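# Tuck a box end wall's flap tabs into floor slots

## Task

Fold over the top flap of the box's upright end wall and press it down until both of its tabs are seated fully in the slots in the box floor. At the finish that end wall and both long side walls must stand upright, the corner flaps at that end must be tucked inward, and the box must sit on its base. All of this must hold with the robot no longer supporting anything.

## Robot and tools

Robot: two arms, left_arm and right_arm, each a six-joint arm with a two-finger parallel gripper and a wrist camera. Bases in the scene frame: left_arm at (-0.037, +0.330, 0) m, right_arm at (-0.018, -0.230, 0) m, both facing roughly +x. Scene frame: origin on the table top between the arms, +x out over the table, +z up, left_arm on the +y side. The arm names do not match the left or right of any image.

Gripper axes: the fingers point along the gripper's own +z and close along its y. The reported end_effector_position is the pinch point between the pads, about 1 cm short of the fingertips. The wrist camera mount sits around the hand and can collide too.

execute_actions(actions): a list of actions run in sequence. Each action is a table of at most 15 rows, one row per 1/30 s step; if fewer than 15 rows are given, the last row is repeated to fill the 15 steps. Every row is one flat list of 14 numbers, each in [-1, 1]: left_arm dx, dy, dz, rx, ry, rz, opening, then right_arm's 7 in the same order. Both arms are always written, even if one stays still. dx..rz are offsets, not poses: they are measured in that gripper's own axes from the pose it had when the action began (for the first action of a call, the last pose a result showed). Each row is relative to that same start, not to the row before. Scale: 1.0 = 0.6 m of translation or 180 degrees; rx, ry, rz form a single rotation vector. opening is absolute: +1 fully open (0.094 m), -1 closed. An optional 12 extra numbers (0 to 1) per row scale each joint's stiffness, left_arm's six then right_arm's six, and persist until changed. An empty list just returns the current state and images.

move(target, speed, blocking): drives each gripper in a straight line toward a goal. target is one 14-number row in the same layout and scale as above, offsets in each gripper's own axes from the pose in the last result that reported one; opening is absolute and sent at the start. speed is the top path speed in m/s, 0.002 to 0.5 (default 0.25), turning up to twice that in rad/s. Paths last 0.5 to 10 s and end together; anything longer is cut off short. Moves do not avoid obstacles or the other arm and can overshoot speed near full stretch. blocking=false returns after 0.5 s while motion continues; then use wait or stop before sending new actions or moves.



Controller behaviour: each step the commanded pose is clipped to 70 mm and 16 degrees from the measured pose, so large offsets need several actions; after an action an arm only goes as far as its last clipped pose. Position takes priority over orientation. Arms usually stop a centimetre or more off target, typically low, and zero offsets can let them sag. To hold an arm still, send the correction back to its desired pose first, then zeros, raising the aim if it keeps dropping. Elbows never fully straighten.

Results: a state line per arm gives position (m) and quat_wxyz in the scene frame, which may be slightly wrong at long reach. Hand target lines show where the controller is now steering. grip_measured is the finger opening on the command scale; to hold something command about 0.03 below it (less for a lighter grip). Pad force is about 50 to 62 N, lower for very thin parts. A move adds a line: done, off_target, moving, held or fault, plus limits (paced = pose clipped, held = a safety check blocked steps, after which the arm may jump fast) and each gripper's distance to its target. pose unreachable means the clearance check altered that arm's command. FAULT or OVER-TEMPERATURE FAULT lines mean an arm stopped; MOTOR HOT warns from 75 °C, with a stop at 90 °C and the arm dropping at 100 °C, so avoid long heavy holding.

Joint ranges (rad): waist -2.618 to 3.054, shoulder 0 to 3.142, elbow 0 to 3.142, wrist pitch -1.571 to 1.571, wrist yaw -1.571 to 1.571, wrist roll -2.094 to 2.094.

Cameras: cam_high and cam_low are fixed, cam_left_wrist and cam_right_wrist ride on the hands; all 504x504, with calibrations given that may be off by a few degrees and millimetres.

Avoid: knocking anything off the table, tipping the box, dropping or slamming parts, pushing hard into the box, and letting the arms touch or press each other. Occasional external tugs on held parts may occur. Leave the flap seated on its own before ending.

Each tool is called after "Emit:" as name(argument=value, ...) on one line, values as JSON.

## Session

Emit:
execute_actions(actions=[])

Scene clock: 0.00 s.
left_arm: end_effector_position=(+0.3407, +0.3536, +0.4122) grip_measured=+1.000 end_effector_quat_wxyz=(+0.709, -0.025, +0.705, +0.022) | right_arm: end_effector_position=(+0.3633, -0.2156, +0.4008) grip_measured=+1.000 end_effector_quat_wxyz=(+0.700, -0.003, +0.714, +0.015)
Joint positions: left_arm=[-0.009  1.038  1.058 -0.014 -0.017 -0.005  0.094] | right_arm=[-0.003  1.046  1.04  -0.014  0.015  0.017  0.094]
Joint velocities: left_arm=[-0.002  0.002 -0.002 -0.007 -0.037  0.051  0.   ] | right_arm=[-0.002  0.002 -0.002 -0.037 -0.037 -0.051  0.   ]
Hand target (left_arm): +0.338, +0.353, +0.420; +0.715, -0.026, +0.698, +0.022
Hand target (right_arm): +0.362, -0.216, +0.400; +0.697, -0.004, +0.717, +0.015
Joint stiffness scale: left_arm=[1. 1. 1. 1. 1. 1.] | right_arm=[1. 1. 1. 1. 1. 1.]

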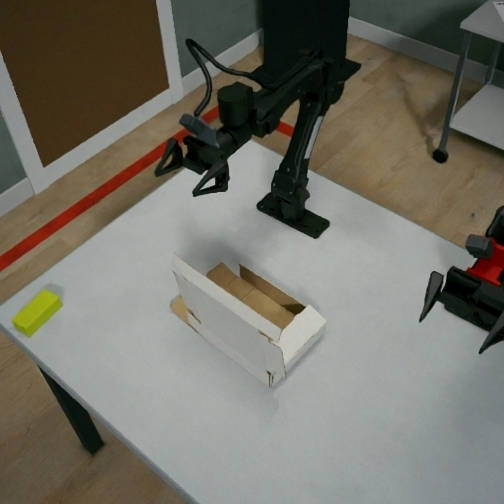

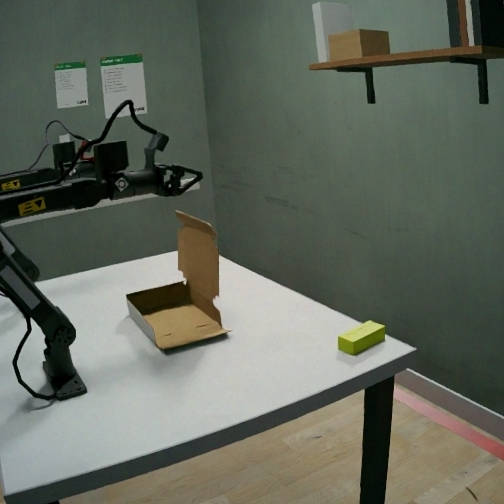

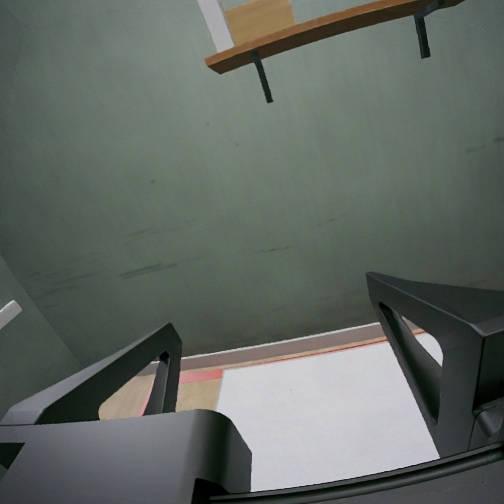

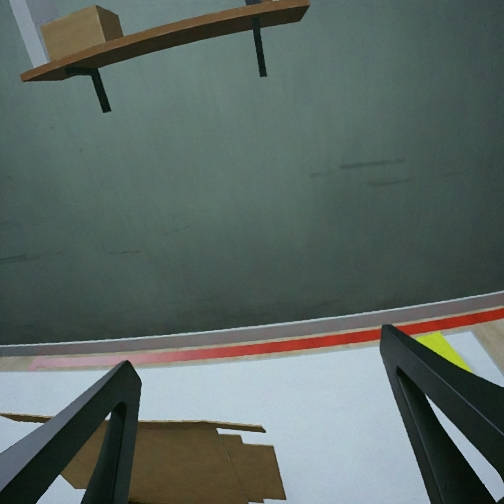

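Emit:
zoom_image(camera="cam_high", region=[140, 230, 360, 410])

Emit:
zoom_image(camera="cam_low", region=[100, 190, 280, 370])

Region (140, 230, 360, 410) of cam_high's 504x504 image, scaled by 2.291, with more detail than that image has; it fills the top 412 rows of this view, and the rest is white.

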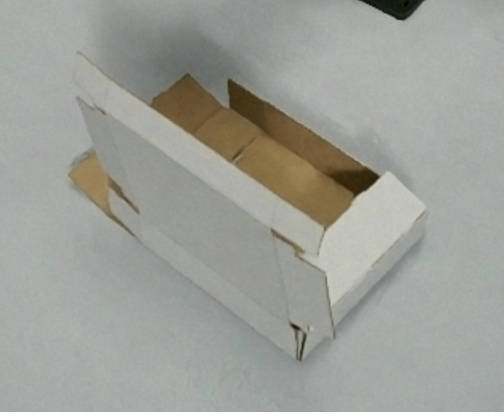

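Region (100, 190, 280, 370) of cam_low's 504x504 image, scaled by 2.800, with more detail than that image has.

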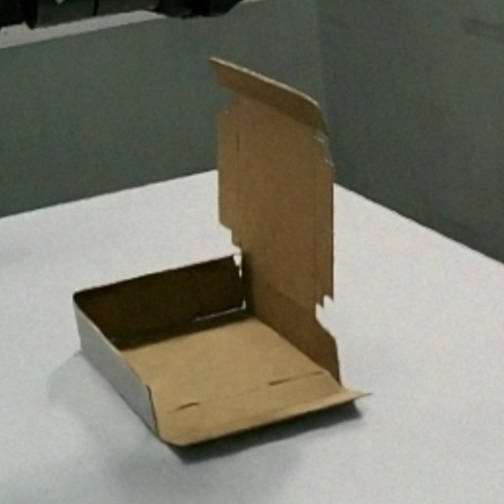

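Emit:
move(target=[0,0,0,0,0,0,1, 0,0.17,-0.2,0,0.25,0,1])

Scene clock: 13.03 s.
left_arm: end_effector_position=(+0.3407, +0.3536, +0.4122) grip_measured=+1.000 end_effector_quat_wxyz=(+0.709, -0.025, +0.705, +0.022) | right_arm: end_effector_position=(+0.2403, -0.1180, +0.4014) grip_measured=+1.000 end_effector_quat_wxyz=(+0.390, -0.014, +0.921, +0.011)
Joint positions: left_arm=[-0.009  1.038  1.058 -0.014 -0.017 -0.005  0.094] | right_arm=[ 0.632  1.384  2.068 -1.56   0.439  0.484  0.094]
Joint velocities: left_arm=[-0.012 -0.002 -0.022 -0.022 -0.051  0.051  0.   ] | right_arm=[ 0.007  0.012 -0.012  0.007 -0.022  0.022  0.   ]
Hand target (left_arm): +0.341, +0.354, +0.412; +0.709, -0.025, +0.705, +0.022
Hand target (right_arm): +0.238, -0.120, +0.404; +0.390, -0.014, +0.921, +0.006
Off the commanded pose (left_arm): 0.000 m, 0 deg.
Off the commanded pose (right_arm): 0.004 m, 2 deg.
Joint stiffness scale: left_arm=[1. 1. 1. 1. 1. 1.] | right_arm=[1. 1. 1. 1. 1. 1.]
joint sent to its limit (right arm) — the command would take joint 4 (wrist pitch) past its lower limit, so that joint was sent only as far as its limit.
move: done
camera_calibration (this result's frames):
cam_right_wrist: T_world_to_cam=[[-0.0914417, -0.990038, -0.107067, -0.0522818], [-0.956651, 0.117191, -0.266618, 0.391032], [0.27651, 0.0780459, -0.957837, 0.423282], [0, 0, 0, 1]] pos_world=[0.252258, -0.130622, 0.504094]

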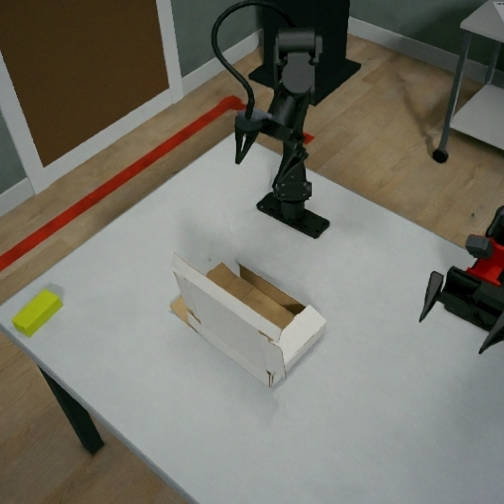

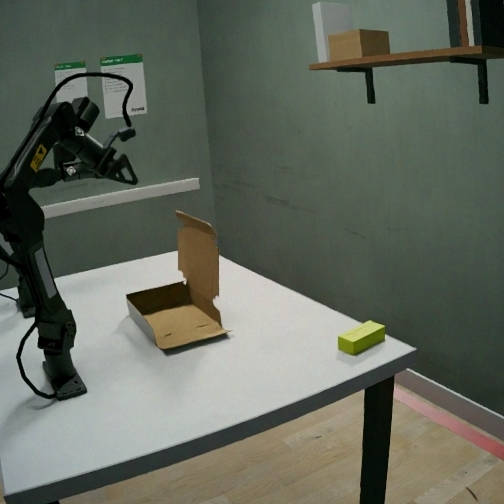

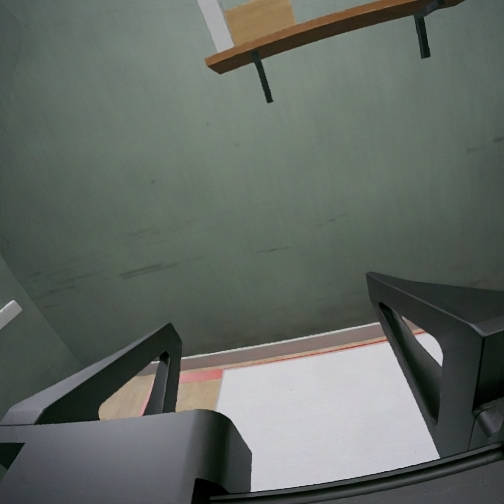

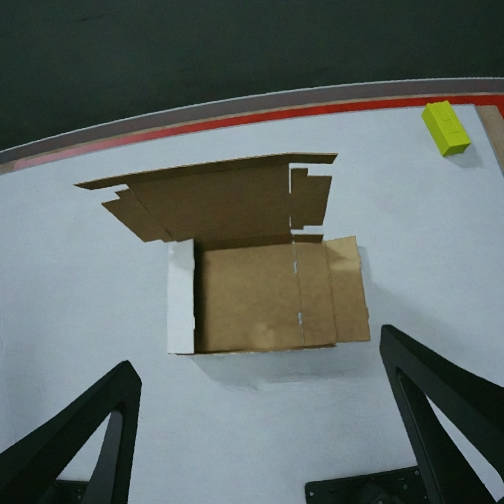

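Emit:
zoom_image(camera="cam_right_wrist", region=[150, 140, 400, 370])

Region (150, 140, 400, 370) of cam_right_wrist's 504x504 image, scaled by 2.016, with more detail than that image has; it fills the top 464 rows of this view, and the rest is white.

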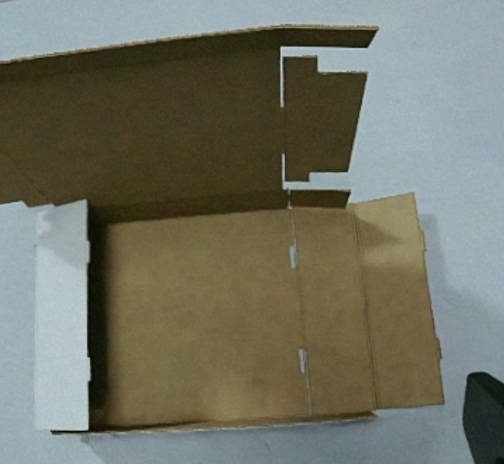

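Emit:
move(target=[0.417,-0.514,-0.118,0,0.5,0,0.28, 0,-0.2,0,0,0,0,-1])

Scene clock: 32.63 s.
left_arm: end_effector_position=(+0.2893, +0.0478, +0.1516) grip_measured=+0.282 end_effector_quat_wxyz=(+0.023, -0.028, +0.999, -0.006) | right_arm: end_effector_position=(+0.2492, -0.2362, +0.4029) grip_measured=-0.985 end_effector_quat_wxyz=(+0.392, -0.010, +0.920, +0.014)
Joint positions: left_arm=[-0.786  2.22   2.264 -1.574 -0.023 -0.781  0.06 ] | right_arm=[-0.143  1.269  1.976 -1.477 -0.105 -0.075  0.001]
Joint velocities: left_arm=[-0.012  0.002 -0.022 -0.007 -0.037 -0.022  0.001] | right_arm=[-0.002  0.002 -0.007 -0.022 -0.037 -0.066  0.   ]
Hand target (left_arm): +0.289, +0.043, +0.163; +0.032, -0.028, +0.999, -0.018
Hand target (right_arm): +0.246, -0.236, +0.398; +0.384, -0.011, +0.923, +0.017
Off the commanded pose (left_arm): 0.014 m, 2 deg.
Off the commanded pose (right_arm): 0.006 m, 1 deg.
Joint stiffness scale: left_arm=[1. 1. 1. 1. 1. 1.] | right_arm=[1. 1. 1. 1. 1. 1.]
joint sent to its limit (left arm) — the command would take joint 4 (wrist pitch) past its lower limit, so that joint was sent only as far as its limit.
move: off_target (left_arm)
camera_calibration (this result's frames):
cam_left_wrist: T_world_to_cam=[[-0.254754, -0.966541, -0.0299974, 0.129488], [-0.892241, 0.222984, 0.392663, 0.215531], [-0.372835, 0.126797, -0.919193, 0.370876], [0, 0, 0, 1]] pos_world=[0.363569, 0.0300696, 0.26016]
cam_right_wrist: T_world_to_cam=[[-0.0969511, -0.988448, -0.116496, -0.162746], [-0.955054, 0.125336, -0.268633, 0.416219], [0.280131, 0.0852161, -0.956172, 0.431617], [0, 0, 0, 1]] pos_world=[0.260824, -0.249814, 0.505551]

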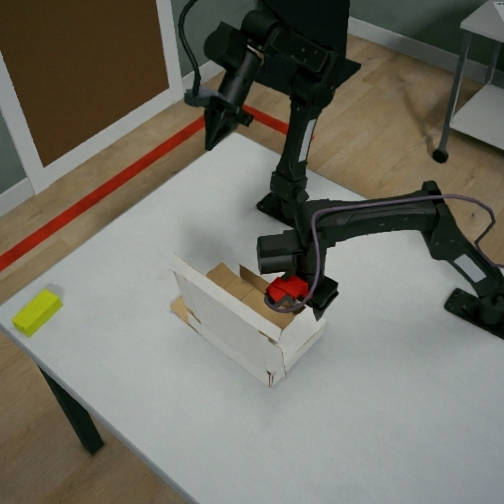

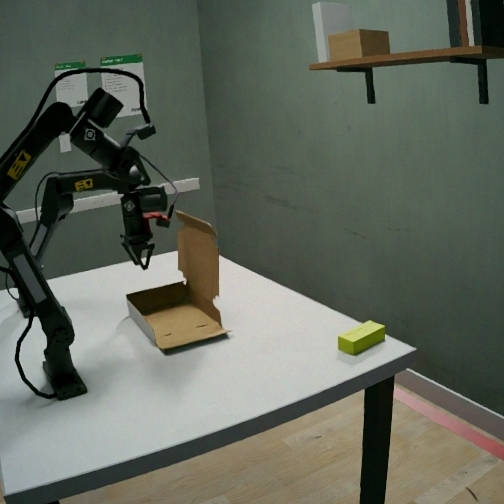

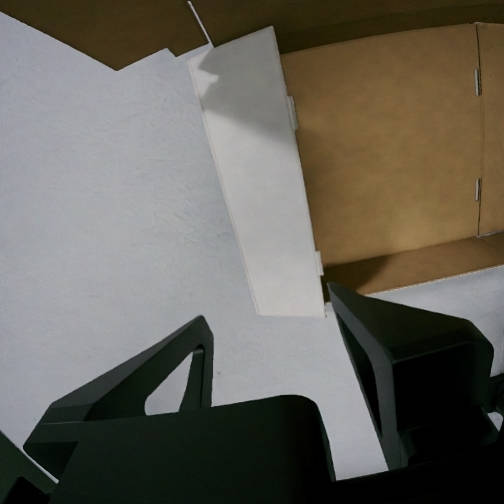

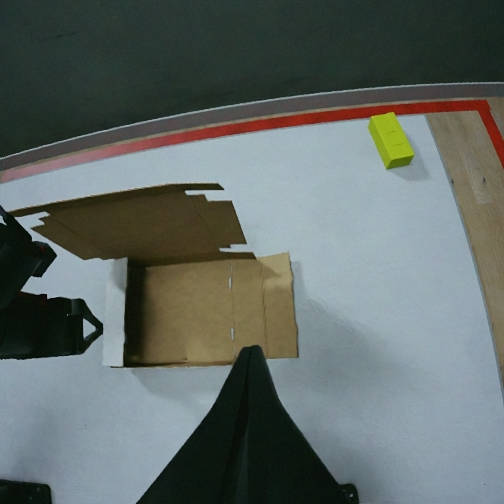

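Emit:
move(target=[0,0.004,0.1,0,0,0,0.28, 0,0,0,0,0,0,-1], speed=0.08)

Scene clock: 40.97 s.
left_arm: end_effector_position=(+0.2883, +0.0477, +0.0890) grip_measured=+0.282 end_effector_quat_wxyz=(+0.013, -0.027, +1.000, +0.001) | right_arm: end_effector_position=(+0.2496, -0.2360, +0.4033) grip_measured=-0.985 end_effector_quat_wxyz=(+0.393, -0.011, +0.920, +0.015)
Joint positions: left_arm=[-0.786  2.198  1.977 -1.334 -0.019 -0.78   0.06 ] | right_arm=[-0.143  1.269  1.976 -1.475 -0.106 -0.077  0.001]
Joint velocities: left_arm=[-0.002 -0.002 -0.002  0.051  0.007  0.007 -0.001] | right_arm=[-0.007  0.007  0.007 -0.022  0.007 -0.007 -0.001]
Hand target (left_arm): +0.292, +0.048, +0.092; +0.023, -0.028, +0.999, -0.006
Hand target (right_arm): +0.249, -0.236, +0.403; +0.392, -0.010, +0.920, +0.014
Off the commanded pose (left_arm): 0.005 m, 1 deg.
Off the commanded pose (right_arm): 0.001 m, 0 deg.
Joint stiffness scale: left_arm=[1. 1. 1. 1. 1. 1.] | right_arm=[1. 1. 1. 1. 1. 1.]
move: done
camera_calibration (this result's frames):
cam_left_wrist: T_world_to_cam=[[-0.257048, -0.965659, -0.0378007, 0.128651], [-0.883376, 0.218924, 0.414391, 0.234929], [-0.391884, 0.139911, -0.909314, 0.316932], [0, 0, 0, 1]] pos_world=[0.364801, 0.0284592, 0.195701]
cam_right_wrist: T_world_to_cam=[[-0.0945845, -0.988681, -0.116466, -0.163094], [-0.954767, 0.123219, -0.270624, 0.416836], [0.281912, 0.0856009, -0.955614, 0.431268], [0, 0, 0, 1]] pos_world=[0.260976, -0.249527, 0.505936]

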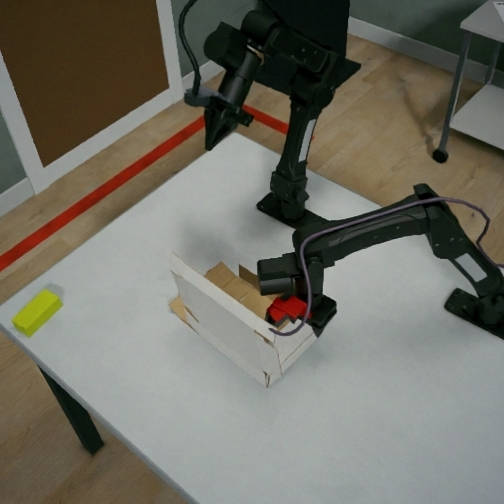

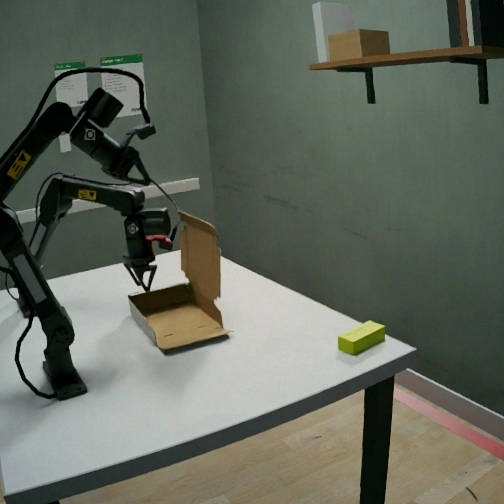

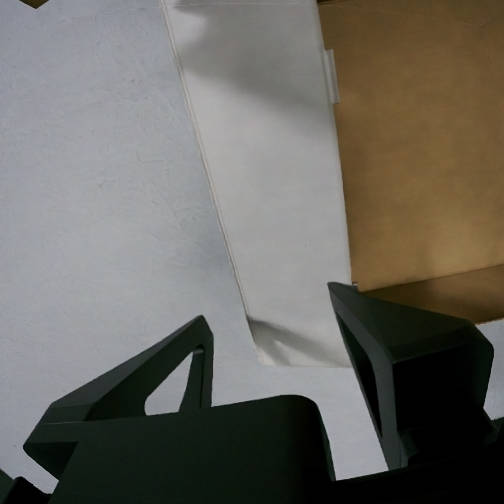

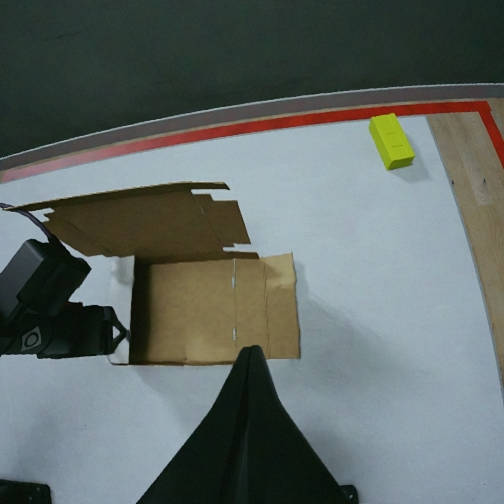

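Emit:
move(target=[0,0,0.055,0,0,0,0.28, 0,0,0,0,0,0,-1], speed=0.05)

Scene clock: 44.23 s.
left_arm: end_effector_position=(+0.2892, +0.0451, +0.0654) grip_measured=+0.282 end_effector_quat_wxyz=(+0.014, -0.027, +1.000, -0.006) | right_arm: end_effector_position=(+0.2499, -0.2360, +0.4036) grip_measured=-0.985 end_effector_quat_wxyz=(+0.393, -0.011, +0.919, +0.015)
Joint positions: left_arm=[-0.786  2.198  1.883 -1.228 -0.011 -0.78   0.06 ] | right_arm=[-0.143  1.269  1.976 -1.473 -0.106 -0.077  0.001]
Joint velocities: left_arm=[ 0.007 -0.007 -0.002 -0.037 -0.022 -0.037 -0.001] | right_arm=[-0.012  0.007 -0.007 -0.007  0.007  0.007 -0.   ]
Hand target (left_arm): +0.289, +0.047, +0.056; +0.012, -0.027, +1.000, +0.001
Hand target (right_arm): +0.250, -0.236, +0.403; +0.393, -0.011, +0.920, +0.015
Off the commanded pose (left_arm): 0.010 m, 1 deg.
Off the commanded pose (right_arm): 0.000 m, 0 deg.
Joint stiffness scale: left_arm=[1. 1. 1. 1. 1. 1.] | right_arm=[1. 1. 1. 1. 1. 1.]
move: done
camera_calibration (this result's frames):
cam_left_wrist: T_world_to_cam=[[-0.257104, -0.966056, -0.0251701, 0.124619], [-0.884904, 0.224879, 0.40789, 0.246635], [-0.388384, 0.127143, -0.912684, 0.295949], [0, 0, 0, 1]] pos_world=[0.36523, 0.027298, 0.172645]
cam_right_wrist: T_world_to_cam=[[-0.0943635, -0.988702, -0.116461, -0.163117], [-0.954251, 0.123169, -0.272459, 0.417843], [0.283725, 0.0854227, -0.955093, 0.430797], [0, 0, 0, 1]] pos_world=[0.261107, -0.24954, 0.5063]

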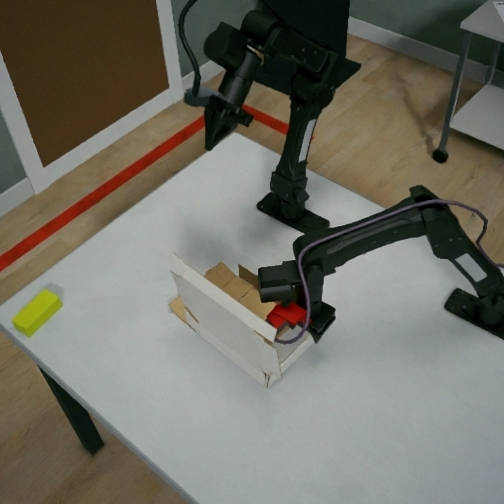

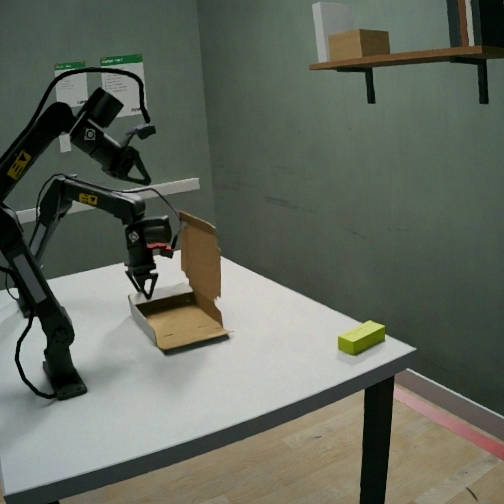

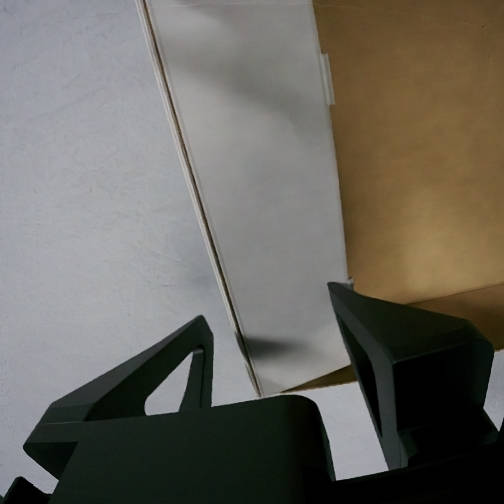

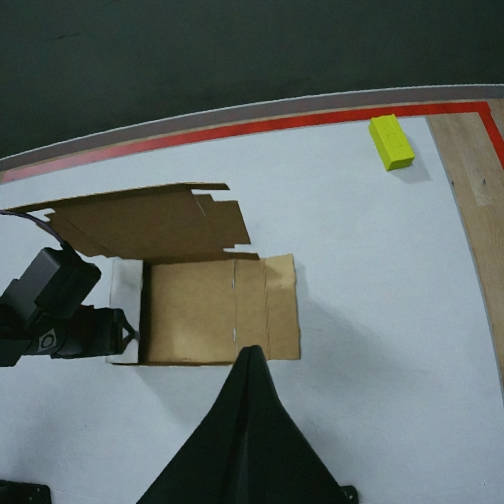

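Emit:
move(target=[-0.02,0.005,0.04,0,0,0,0.1, 0,0,0,0,0,0,-1], speed=0.04)

Scene clock: 46.97 s.
left_arm: end_effector_position=(+0.2997, +0.0400, +0.0557) grip_measured=+0.102 end_effector_quat_wxyz=(+0.020, -0.023, +0.999, -0.020) | right_arm: end_effector_position=(+0.2503, -0.2360, +0.4040) grip_measured=-0.985 end_effector_quat_wxyz=(+0.395, -0.011, +0.919, +0.014)
Joint positions: left_arm=[-0.773  2.222  1.883 -1.177  0.003 -0.76   0.052] | right_arm=[-0.143  1.269  1.976 -1.471 -0.106 -0.077  0.001]
Joint velocities: left_arm=[ 0.012 -0.007 -0.017  0.037  0.007 -0.037 -0.   ] | right_arm=[ 0.002 -0.007 -0.002 -0.037 -0.007  0.007 -0.   ]
Hand target (left_arm): +0.301, +0.048, +0.042; +0.014, -0.027, +1.000, -0.006
Hand target (right_arm): +0.250, -0.236, +0.404; +0.394, -0.011, +0.919, +0.015
Off the commanded pose (left_arm): 0.016 m, 2 deg.
Off the commanded pose (right_arm): 0.001 m, 0 deg.
Joint stiffness scale: left_arm=[1. 1. 1. 1. 1. 1.] | right_arm=[1. 1. 1. 1. 1. 1.]
move: off_target (left_arm)
camera_calibration (this result's frames):
cam_left_wrist: T_world_to_cam=[[-0.264487, -0.964387, -0.0018911, 0.122994], [-0.887686, 0.242684, 0.391303, 0.262076], [-0.376908, 0.105173, -0.92026, 0.289668], [0, 0, 0, 1]] pos_world=[0.37435, 0.0245471, 0.164252]
cam_right_wrist: T_world_to_cam=[[-0.0940982, -0.988728, -0.116454, -0.163146], [-0.953628, 0.123108, -0.274659, 0.419051], [0.2859, 0.085209, -0.954464, 0.43023], [0, 0, 0, 1]] pos_world=[0.261265, -0.249555, 0.506736]

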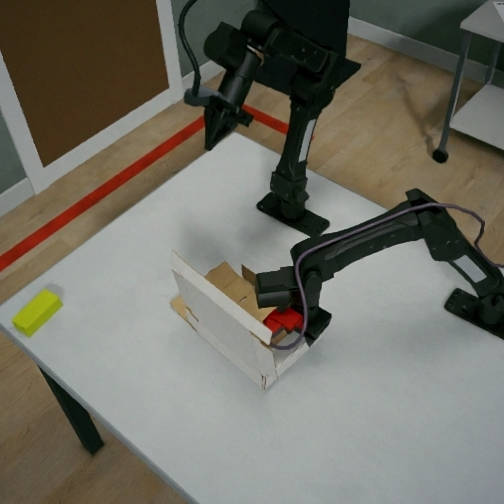

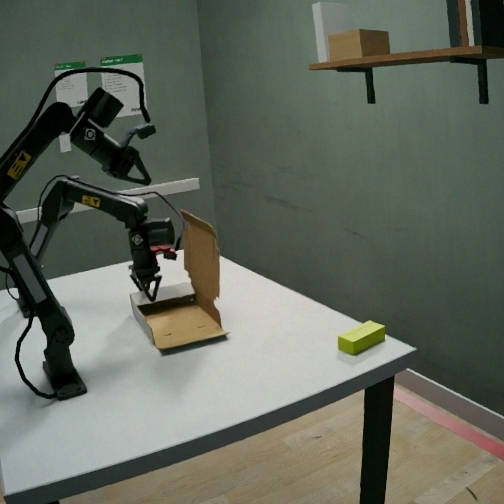

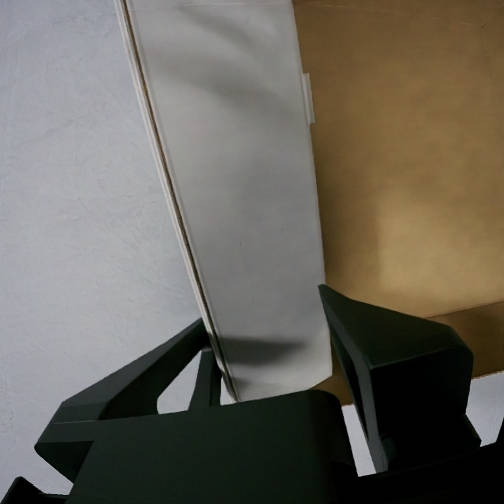

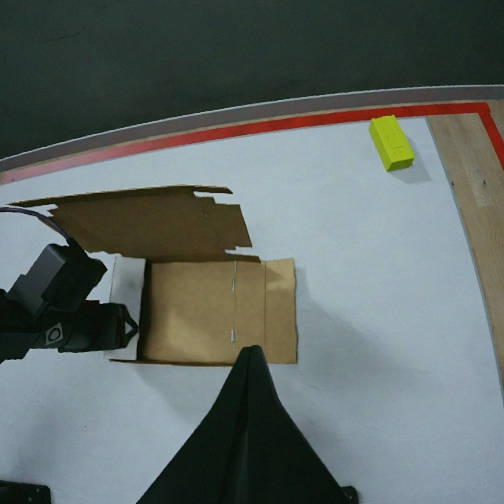

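Emit:
move(target=[0,-0.008,0.03,0,0,0,0.45, 0,0,0,0,0,0,-1], speed=0.04)

Emit:
move(target=[0,0,0,0,0,0,-0.3, 0,0,0,0,0,0,-1], speed=0.04)

Scene clock: 54.63 s.
left_arm: end_effector_position=(+0.3025, +0.0375, +0.0396) grip_measured=+0.448 end_effector_quat_wxyz=(+0.018, -0.025, +0.999, -0.018) | right_arm: end_effector_position=(+0.2506, -0.2361, +0.4044) grip_measured=-0.985 end_effector_quat_wxyz=(+0.395, -0.011, +0.918, +0.014)
Joint positions: left_arm=[-0.773  2.252  1.87  -1.137  0.003 -0.763  0.068] | right_arm=[-0.143  1.269  1.976 -1.469 -0.106 -0.077  0.001]
Joint velocities: left_arm=[-0.007 -0.007 -0.002 -0.066  0.022  0.051 -0.001] | right_arm=[ 0.007 -0.012 -0.017 -0.022 -0.022  0.066 -0.   ]
Hand target (left_arm): +0.301, +0.034, +0.038; +0.020, -0.023, +0.999, -0.020
Hand target (right_arm): +0.250, -0.236, +0.404; +0.394, -0.011, +0.919, +0.014
Off the commanded pose (left_arm): 0.004 m, 0 deg.
Off the commanded pose (right_arm): 0.000 m, 0 deg.
Joint stiffness scale: left_arm=[1. 1. 1. 1. 1. 1.] | right_arm=[1. 1. 1. 1. 1. 1.]
move: done
camera_calibration (this result's frames):
cam_left_wrist: T_world_to_cam=[[-0.260843, -0.965375, -0.00351524, 0.120282], [-0.886968, 0.238216, 0.395652, 0.271256], [-0.381115, 0.106321, -0.918394, 0.277304], [0, 0, 0, 1]] pos_world=[0.377655, 0.0220168, 0.147774]
cam_right_wrist: T_world_to_cam=[[-0.0938771, -0.98875, -0.116448, -0.163171], [-0.953105, 0.123056, -0.276492, 0.420057], [0.287711, 0.085031, -0.953935, 0.429756], [0, 0, 0, 1]] pos_world=[0.261395, -0.249568, 0.507101]

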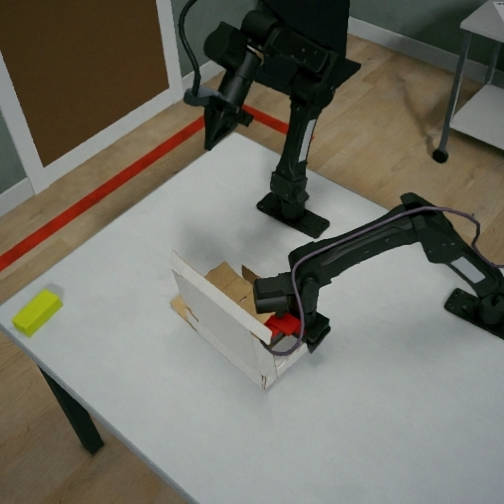

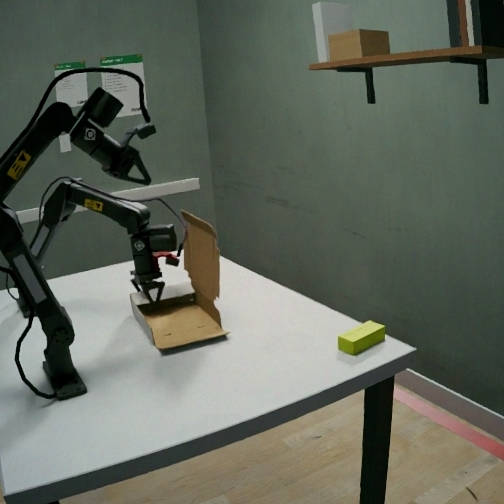

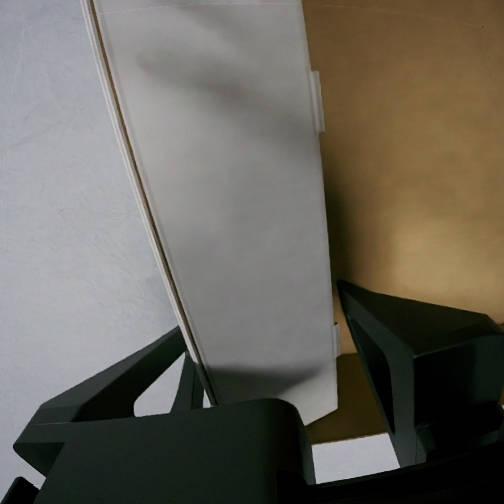

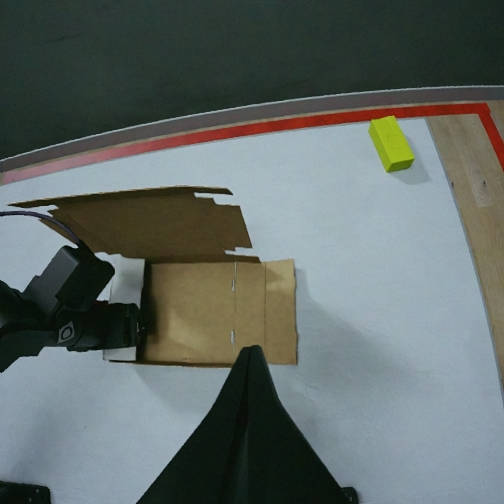

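Scene clock: 55.13 s.
left_arm: end_effector_position=(+0.3021, +0.0370, +0.0396) grip_measured=-0.297 end_effector_quat_wxyz=(+0.017, -0.025, +0.999, -0.019) | right_arm: end_effector_position=(+0.2509, -0.2361, +0.4047) grip_measured=-0.985 end_effector_quat_wxyz=(+0.396, -0.011, +0.918, +0.014)
Joint positions: left_arm=[-0.773  2.252  1.87  -1.137  0.006 -0.764  0.033] | right_arm=[-0.143  1.269  1.976 -1.467 -0.106 -0.077  0.001]
Joint velocities: left_arm=[-0.017 -0.007 -0.017  0.007 -0.051  0.037 -0.001] | right_arm=[ 0.012 -0.002  0.007  0.007 -0.066 -0.037 -0.   ]
Hand target (left_arm): +0.302, +0.037, +0.040; +0.018, -0.025, +0.999, -0.018
Hand target (right_arm): +0.251, -0.236, +0.404; +0.395, -0.011, +0.918, +0.014
Off the commanded pose (left_arm): 0.001 m, 0 deg.
Off the commanded pose (right_arm): 0.000 m, 0 deg.
Joint stiffness scale: left_arm=[1. 1. 1. 1. 1. 1.] | right_arm=[1. 1. 1. 1. 1. 1.]
move: done
camera_calibration (this result's frames):
cam_left_wrist: T_world_to_cam=[[-0.260647, -0.965434, -0.000410155, 0.119551], [-0.886123, 0.239066, 0.397031, 0.270669], [-0.38321, 0.103848, -0.917805, 0.277903], [0, 0, 0, 1]] pos_world=[0.377502, 0.0218516, 0.147646]
cam_right_wrist: T_world_to_cam=[[-0.0936561, -0.988772, -0.116442, -0.163195], [-0.952579, 0.123004, -0.278324, 0.421062], [0.289522, 0.084853, -0.953403, 0.429279], [0, 0, 0, 1]] pos_world=[0.261525, -0.249581, 0.507465]

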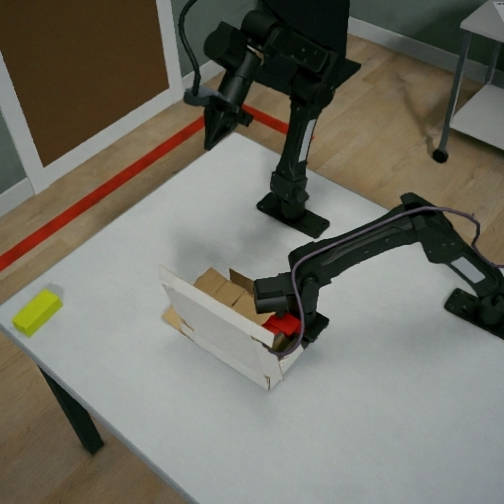

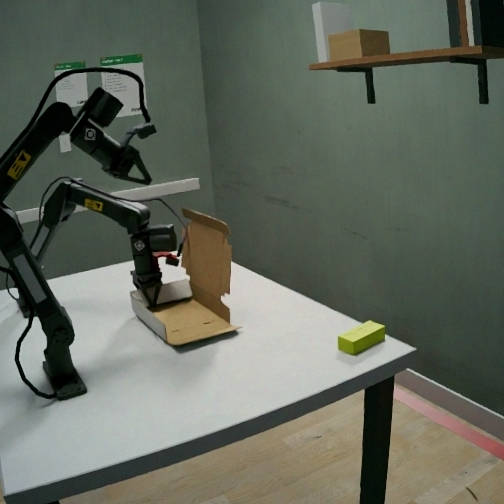

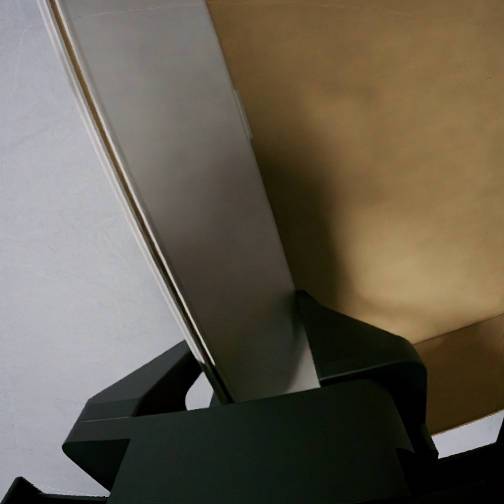

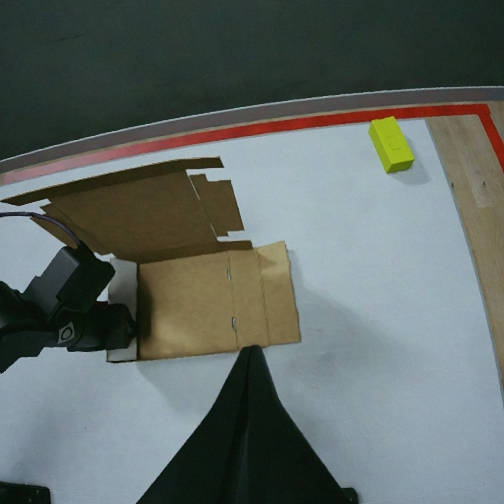

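Emit:
move(target=[0,0,0.012,0,0,0,-1, 0,0,0,0,0,0,-1], speed=0.02)

Emit:
wait(seconds=1)

Scene clock: 57.83 s.
left_arm: end_effector_position=(+0.3018, +0.0376, +0.0349) grip_measured=-0.883 end_effector_quat_wxyz=(+0.015, -0.025, +0.999, -0.017) | right_arm: end_effector_position=(+0.2513, -0.2361, +0.4051) grip_measured=-0.985 end_effector_quat_wxyz=(+0.397, -0.011, +0.918, +0.014)
Joint positions: left_arm=[-0.773  2.259  1.861 -1.128  0.005 -0.764  0.005] | right_arm=[-0.143  1.269  1.976 -1.465 -0.106 -0.077  0.001]
Joint velocities: left_arm=[-0.002 -0.012  0.007 -0.022 -0.022 -0.007 -0.001] | right_arm=[ 0.007 -0.032  0.017 -0.022  0.007 -0.051 -0.001]
Hand target (left_arm): +0.302, +0.037, +0.032; +0.017, -0.025, +0.999, -0.019
Hand target (right_arm): +0.251, -0.236, +0.405; +0.396, -0.011, +0.918, +0.014
Off the commanded pose (left_arm): 0.003 m, 0 deg.
Off the commanded pose (right_arm): 0.001 m, 0 deg.
Joint stiffness scale: left_arm=[1. 1. 1. 1. 1. 1.] | right_arm=[1. 1. 1. 1. 1. 1.]
move: done
camera_calibration (this result's frames):
cam_left_wrist: T_world_to_cam=[[-0.260582, -0.965444, -0.00393765, 0.120129], [-0.885042, 0.237247, 0.400517, 0.271823], [-0.385742, 0.107852, -0.916281, 0.274013], [0, 0, 0, 1]] pos_world=[0.377577, 0.021935, 0.142676]
cam_right_wrist: T_world_to_cam=[[-0.0933909, -0.988798, -0.116433, -0.163225], [-0.951942, 0.122942, -0.28052, 0.422266], [0.291693, 0.0846397, -0.95276, 0.428705], [0, 0, 0, 1]] pos_world=[0.261679, -0.249596, 0.507902]

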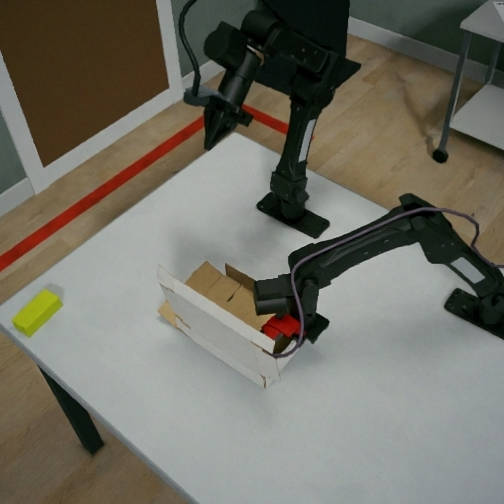

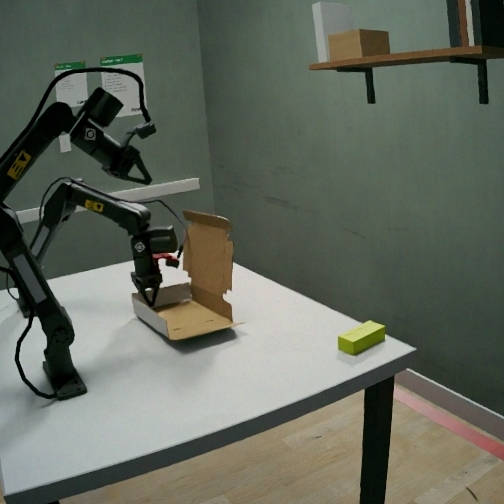

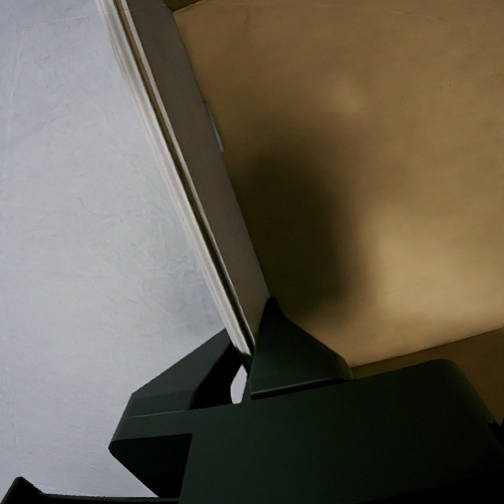

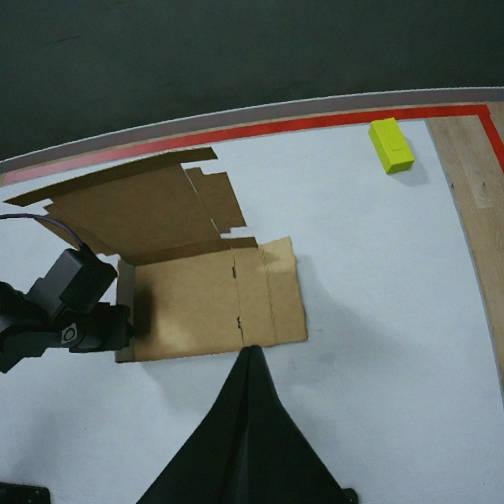

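Scene clock: 58.83 s.
left_arm: end_effector_position=(+0.3019, +0.0375, +0.0349) grip_measured=-0.883 end_effector_quat_wxyz=(+0.015, -0.025, +0.999, -0.017) | right_arm: end_effector_position=(+0.2513, -0.2361, +0.4051) grip_measured=-0.985 end_effector_quat_wxyz=(+0.397, -0.011, +0.918, +0.014)
Joint positions: left_arm=[-0.773  2.259  1.861 -1.127  0.005 -0.764  0.005] | right_arm=[-0.143  1.269  1.976 -1.465 -0.106 -0.077  0.001]
Joint velocities: left_arm=[-0.007  0.007  0.012 -0.007 -0.066 -0.037  0.001] | right_arm=[-0.002 -0.012  0.012 -0.022 -0.066 -0.022  0.001]
Hand target (left_arm): +0.302, +0.037, +0.032; +0.016, -0.025, +0.999, -0.019
Hand target (right_arm): +0.251, -0.236, +0.405; +0.396, -0.011, +0.918, +0.014
Off the commanded pose (left_arm): 0.003 m, 0 deg.
Off the commanded pose (right_arm): 0.001 m, 0 deg.
Joint stiffness scale: left_arm=[1. 1. 1. 1. 1. 1.] | right_arm=[1. 1. 1. 1. 1. 1.]
wait: 1.00 s; at rest by 0.17 s
camera_calibration (this result's frames):
cam_left_wrist: T_world_to_cam=[[-0.260581, -0.965445, -0.00377189, 0.120081], [-0.885158, 0.237347, 0.400202, 0.271942], [-0.385478, 0.107624, -0.916419, 0.273985], [0, 0, 0, 1]] pos_world=[0.377617, 0.0218999, 0.142706]
cam_right_wrist: T_world_to_cam=[[-0.0933909, -0.988798, -0.116433, -0.163225], [-0.951942, 0.122942, -0.28052, 0.422266], [0.291693, 0.0846397, -0.95276, 0.428705], [0, 0, 0, 1]] pos_world=[0.261679, -0.249596, 0.507902]

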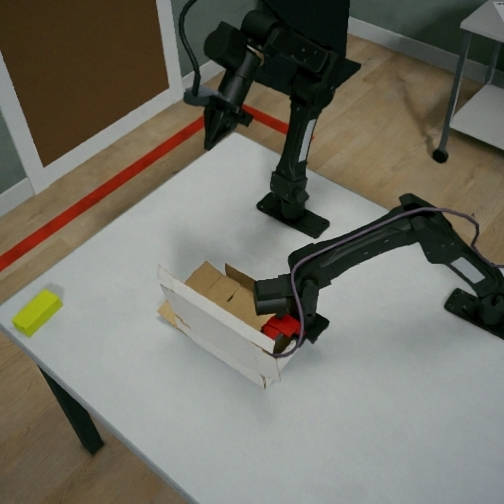

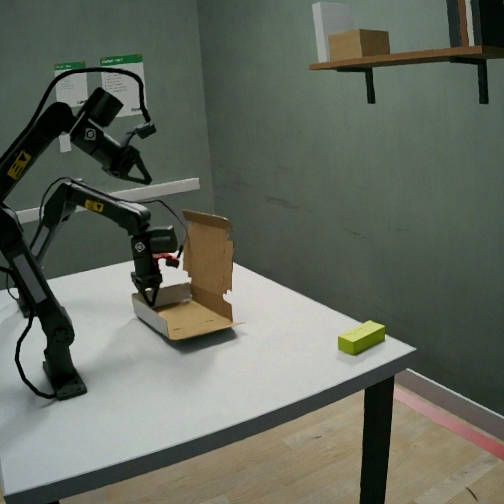

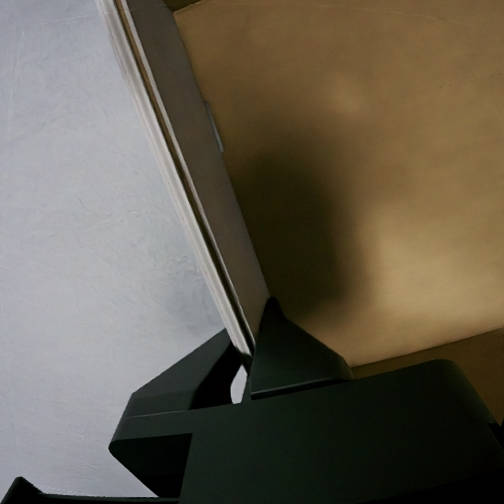

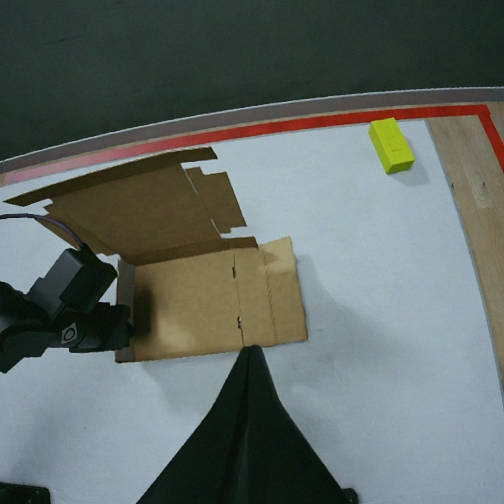

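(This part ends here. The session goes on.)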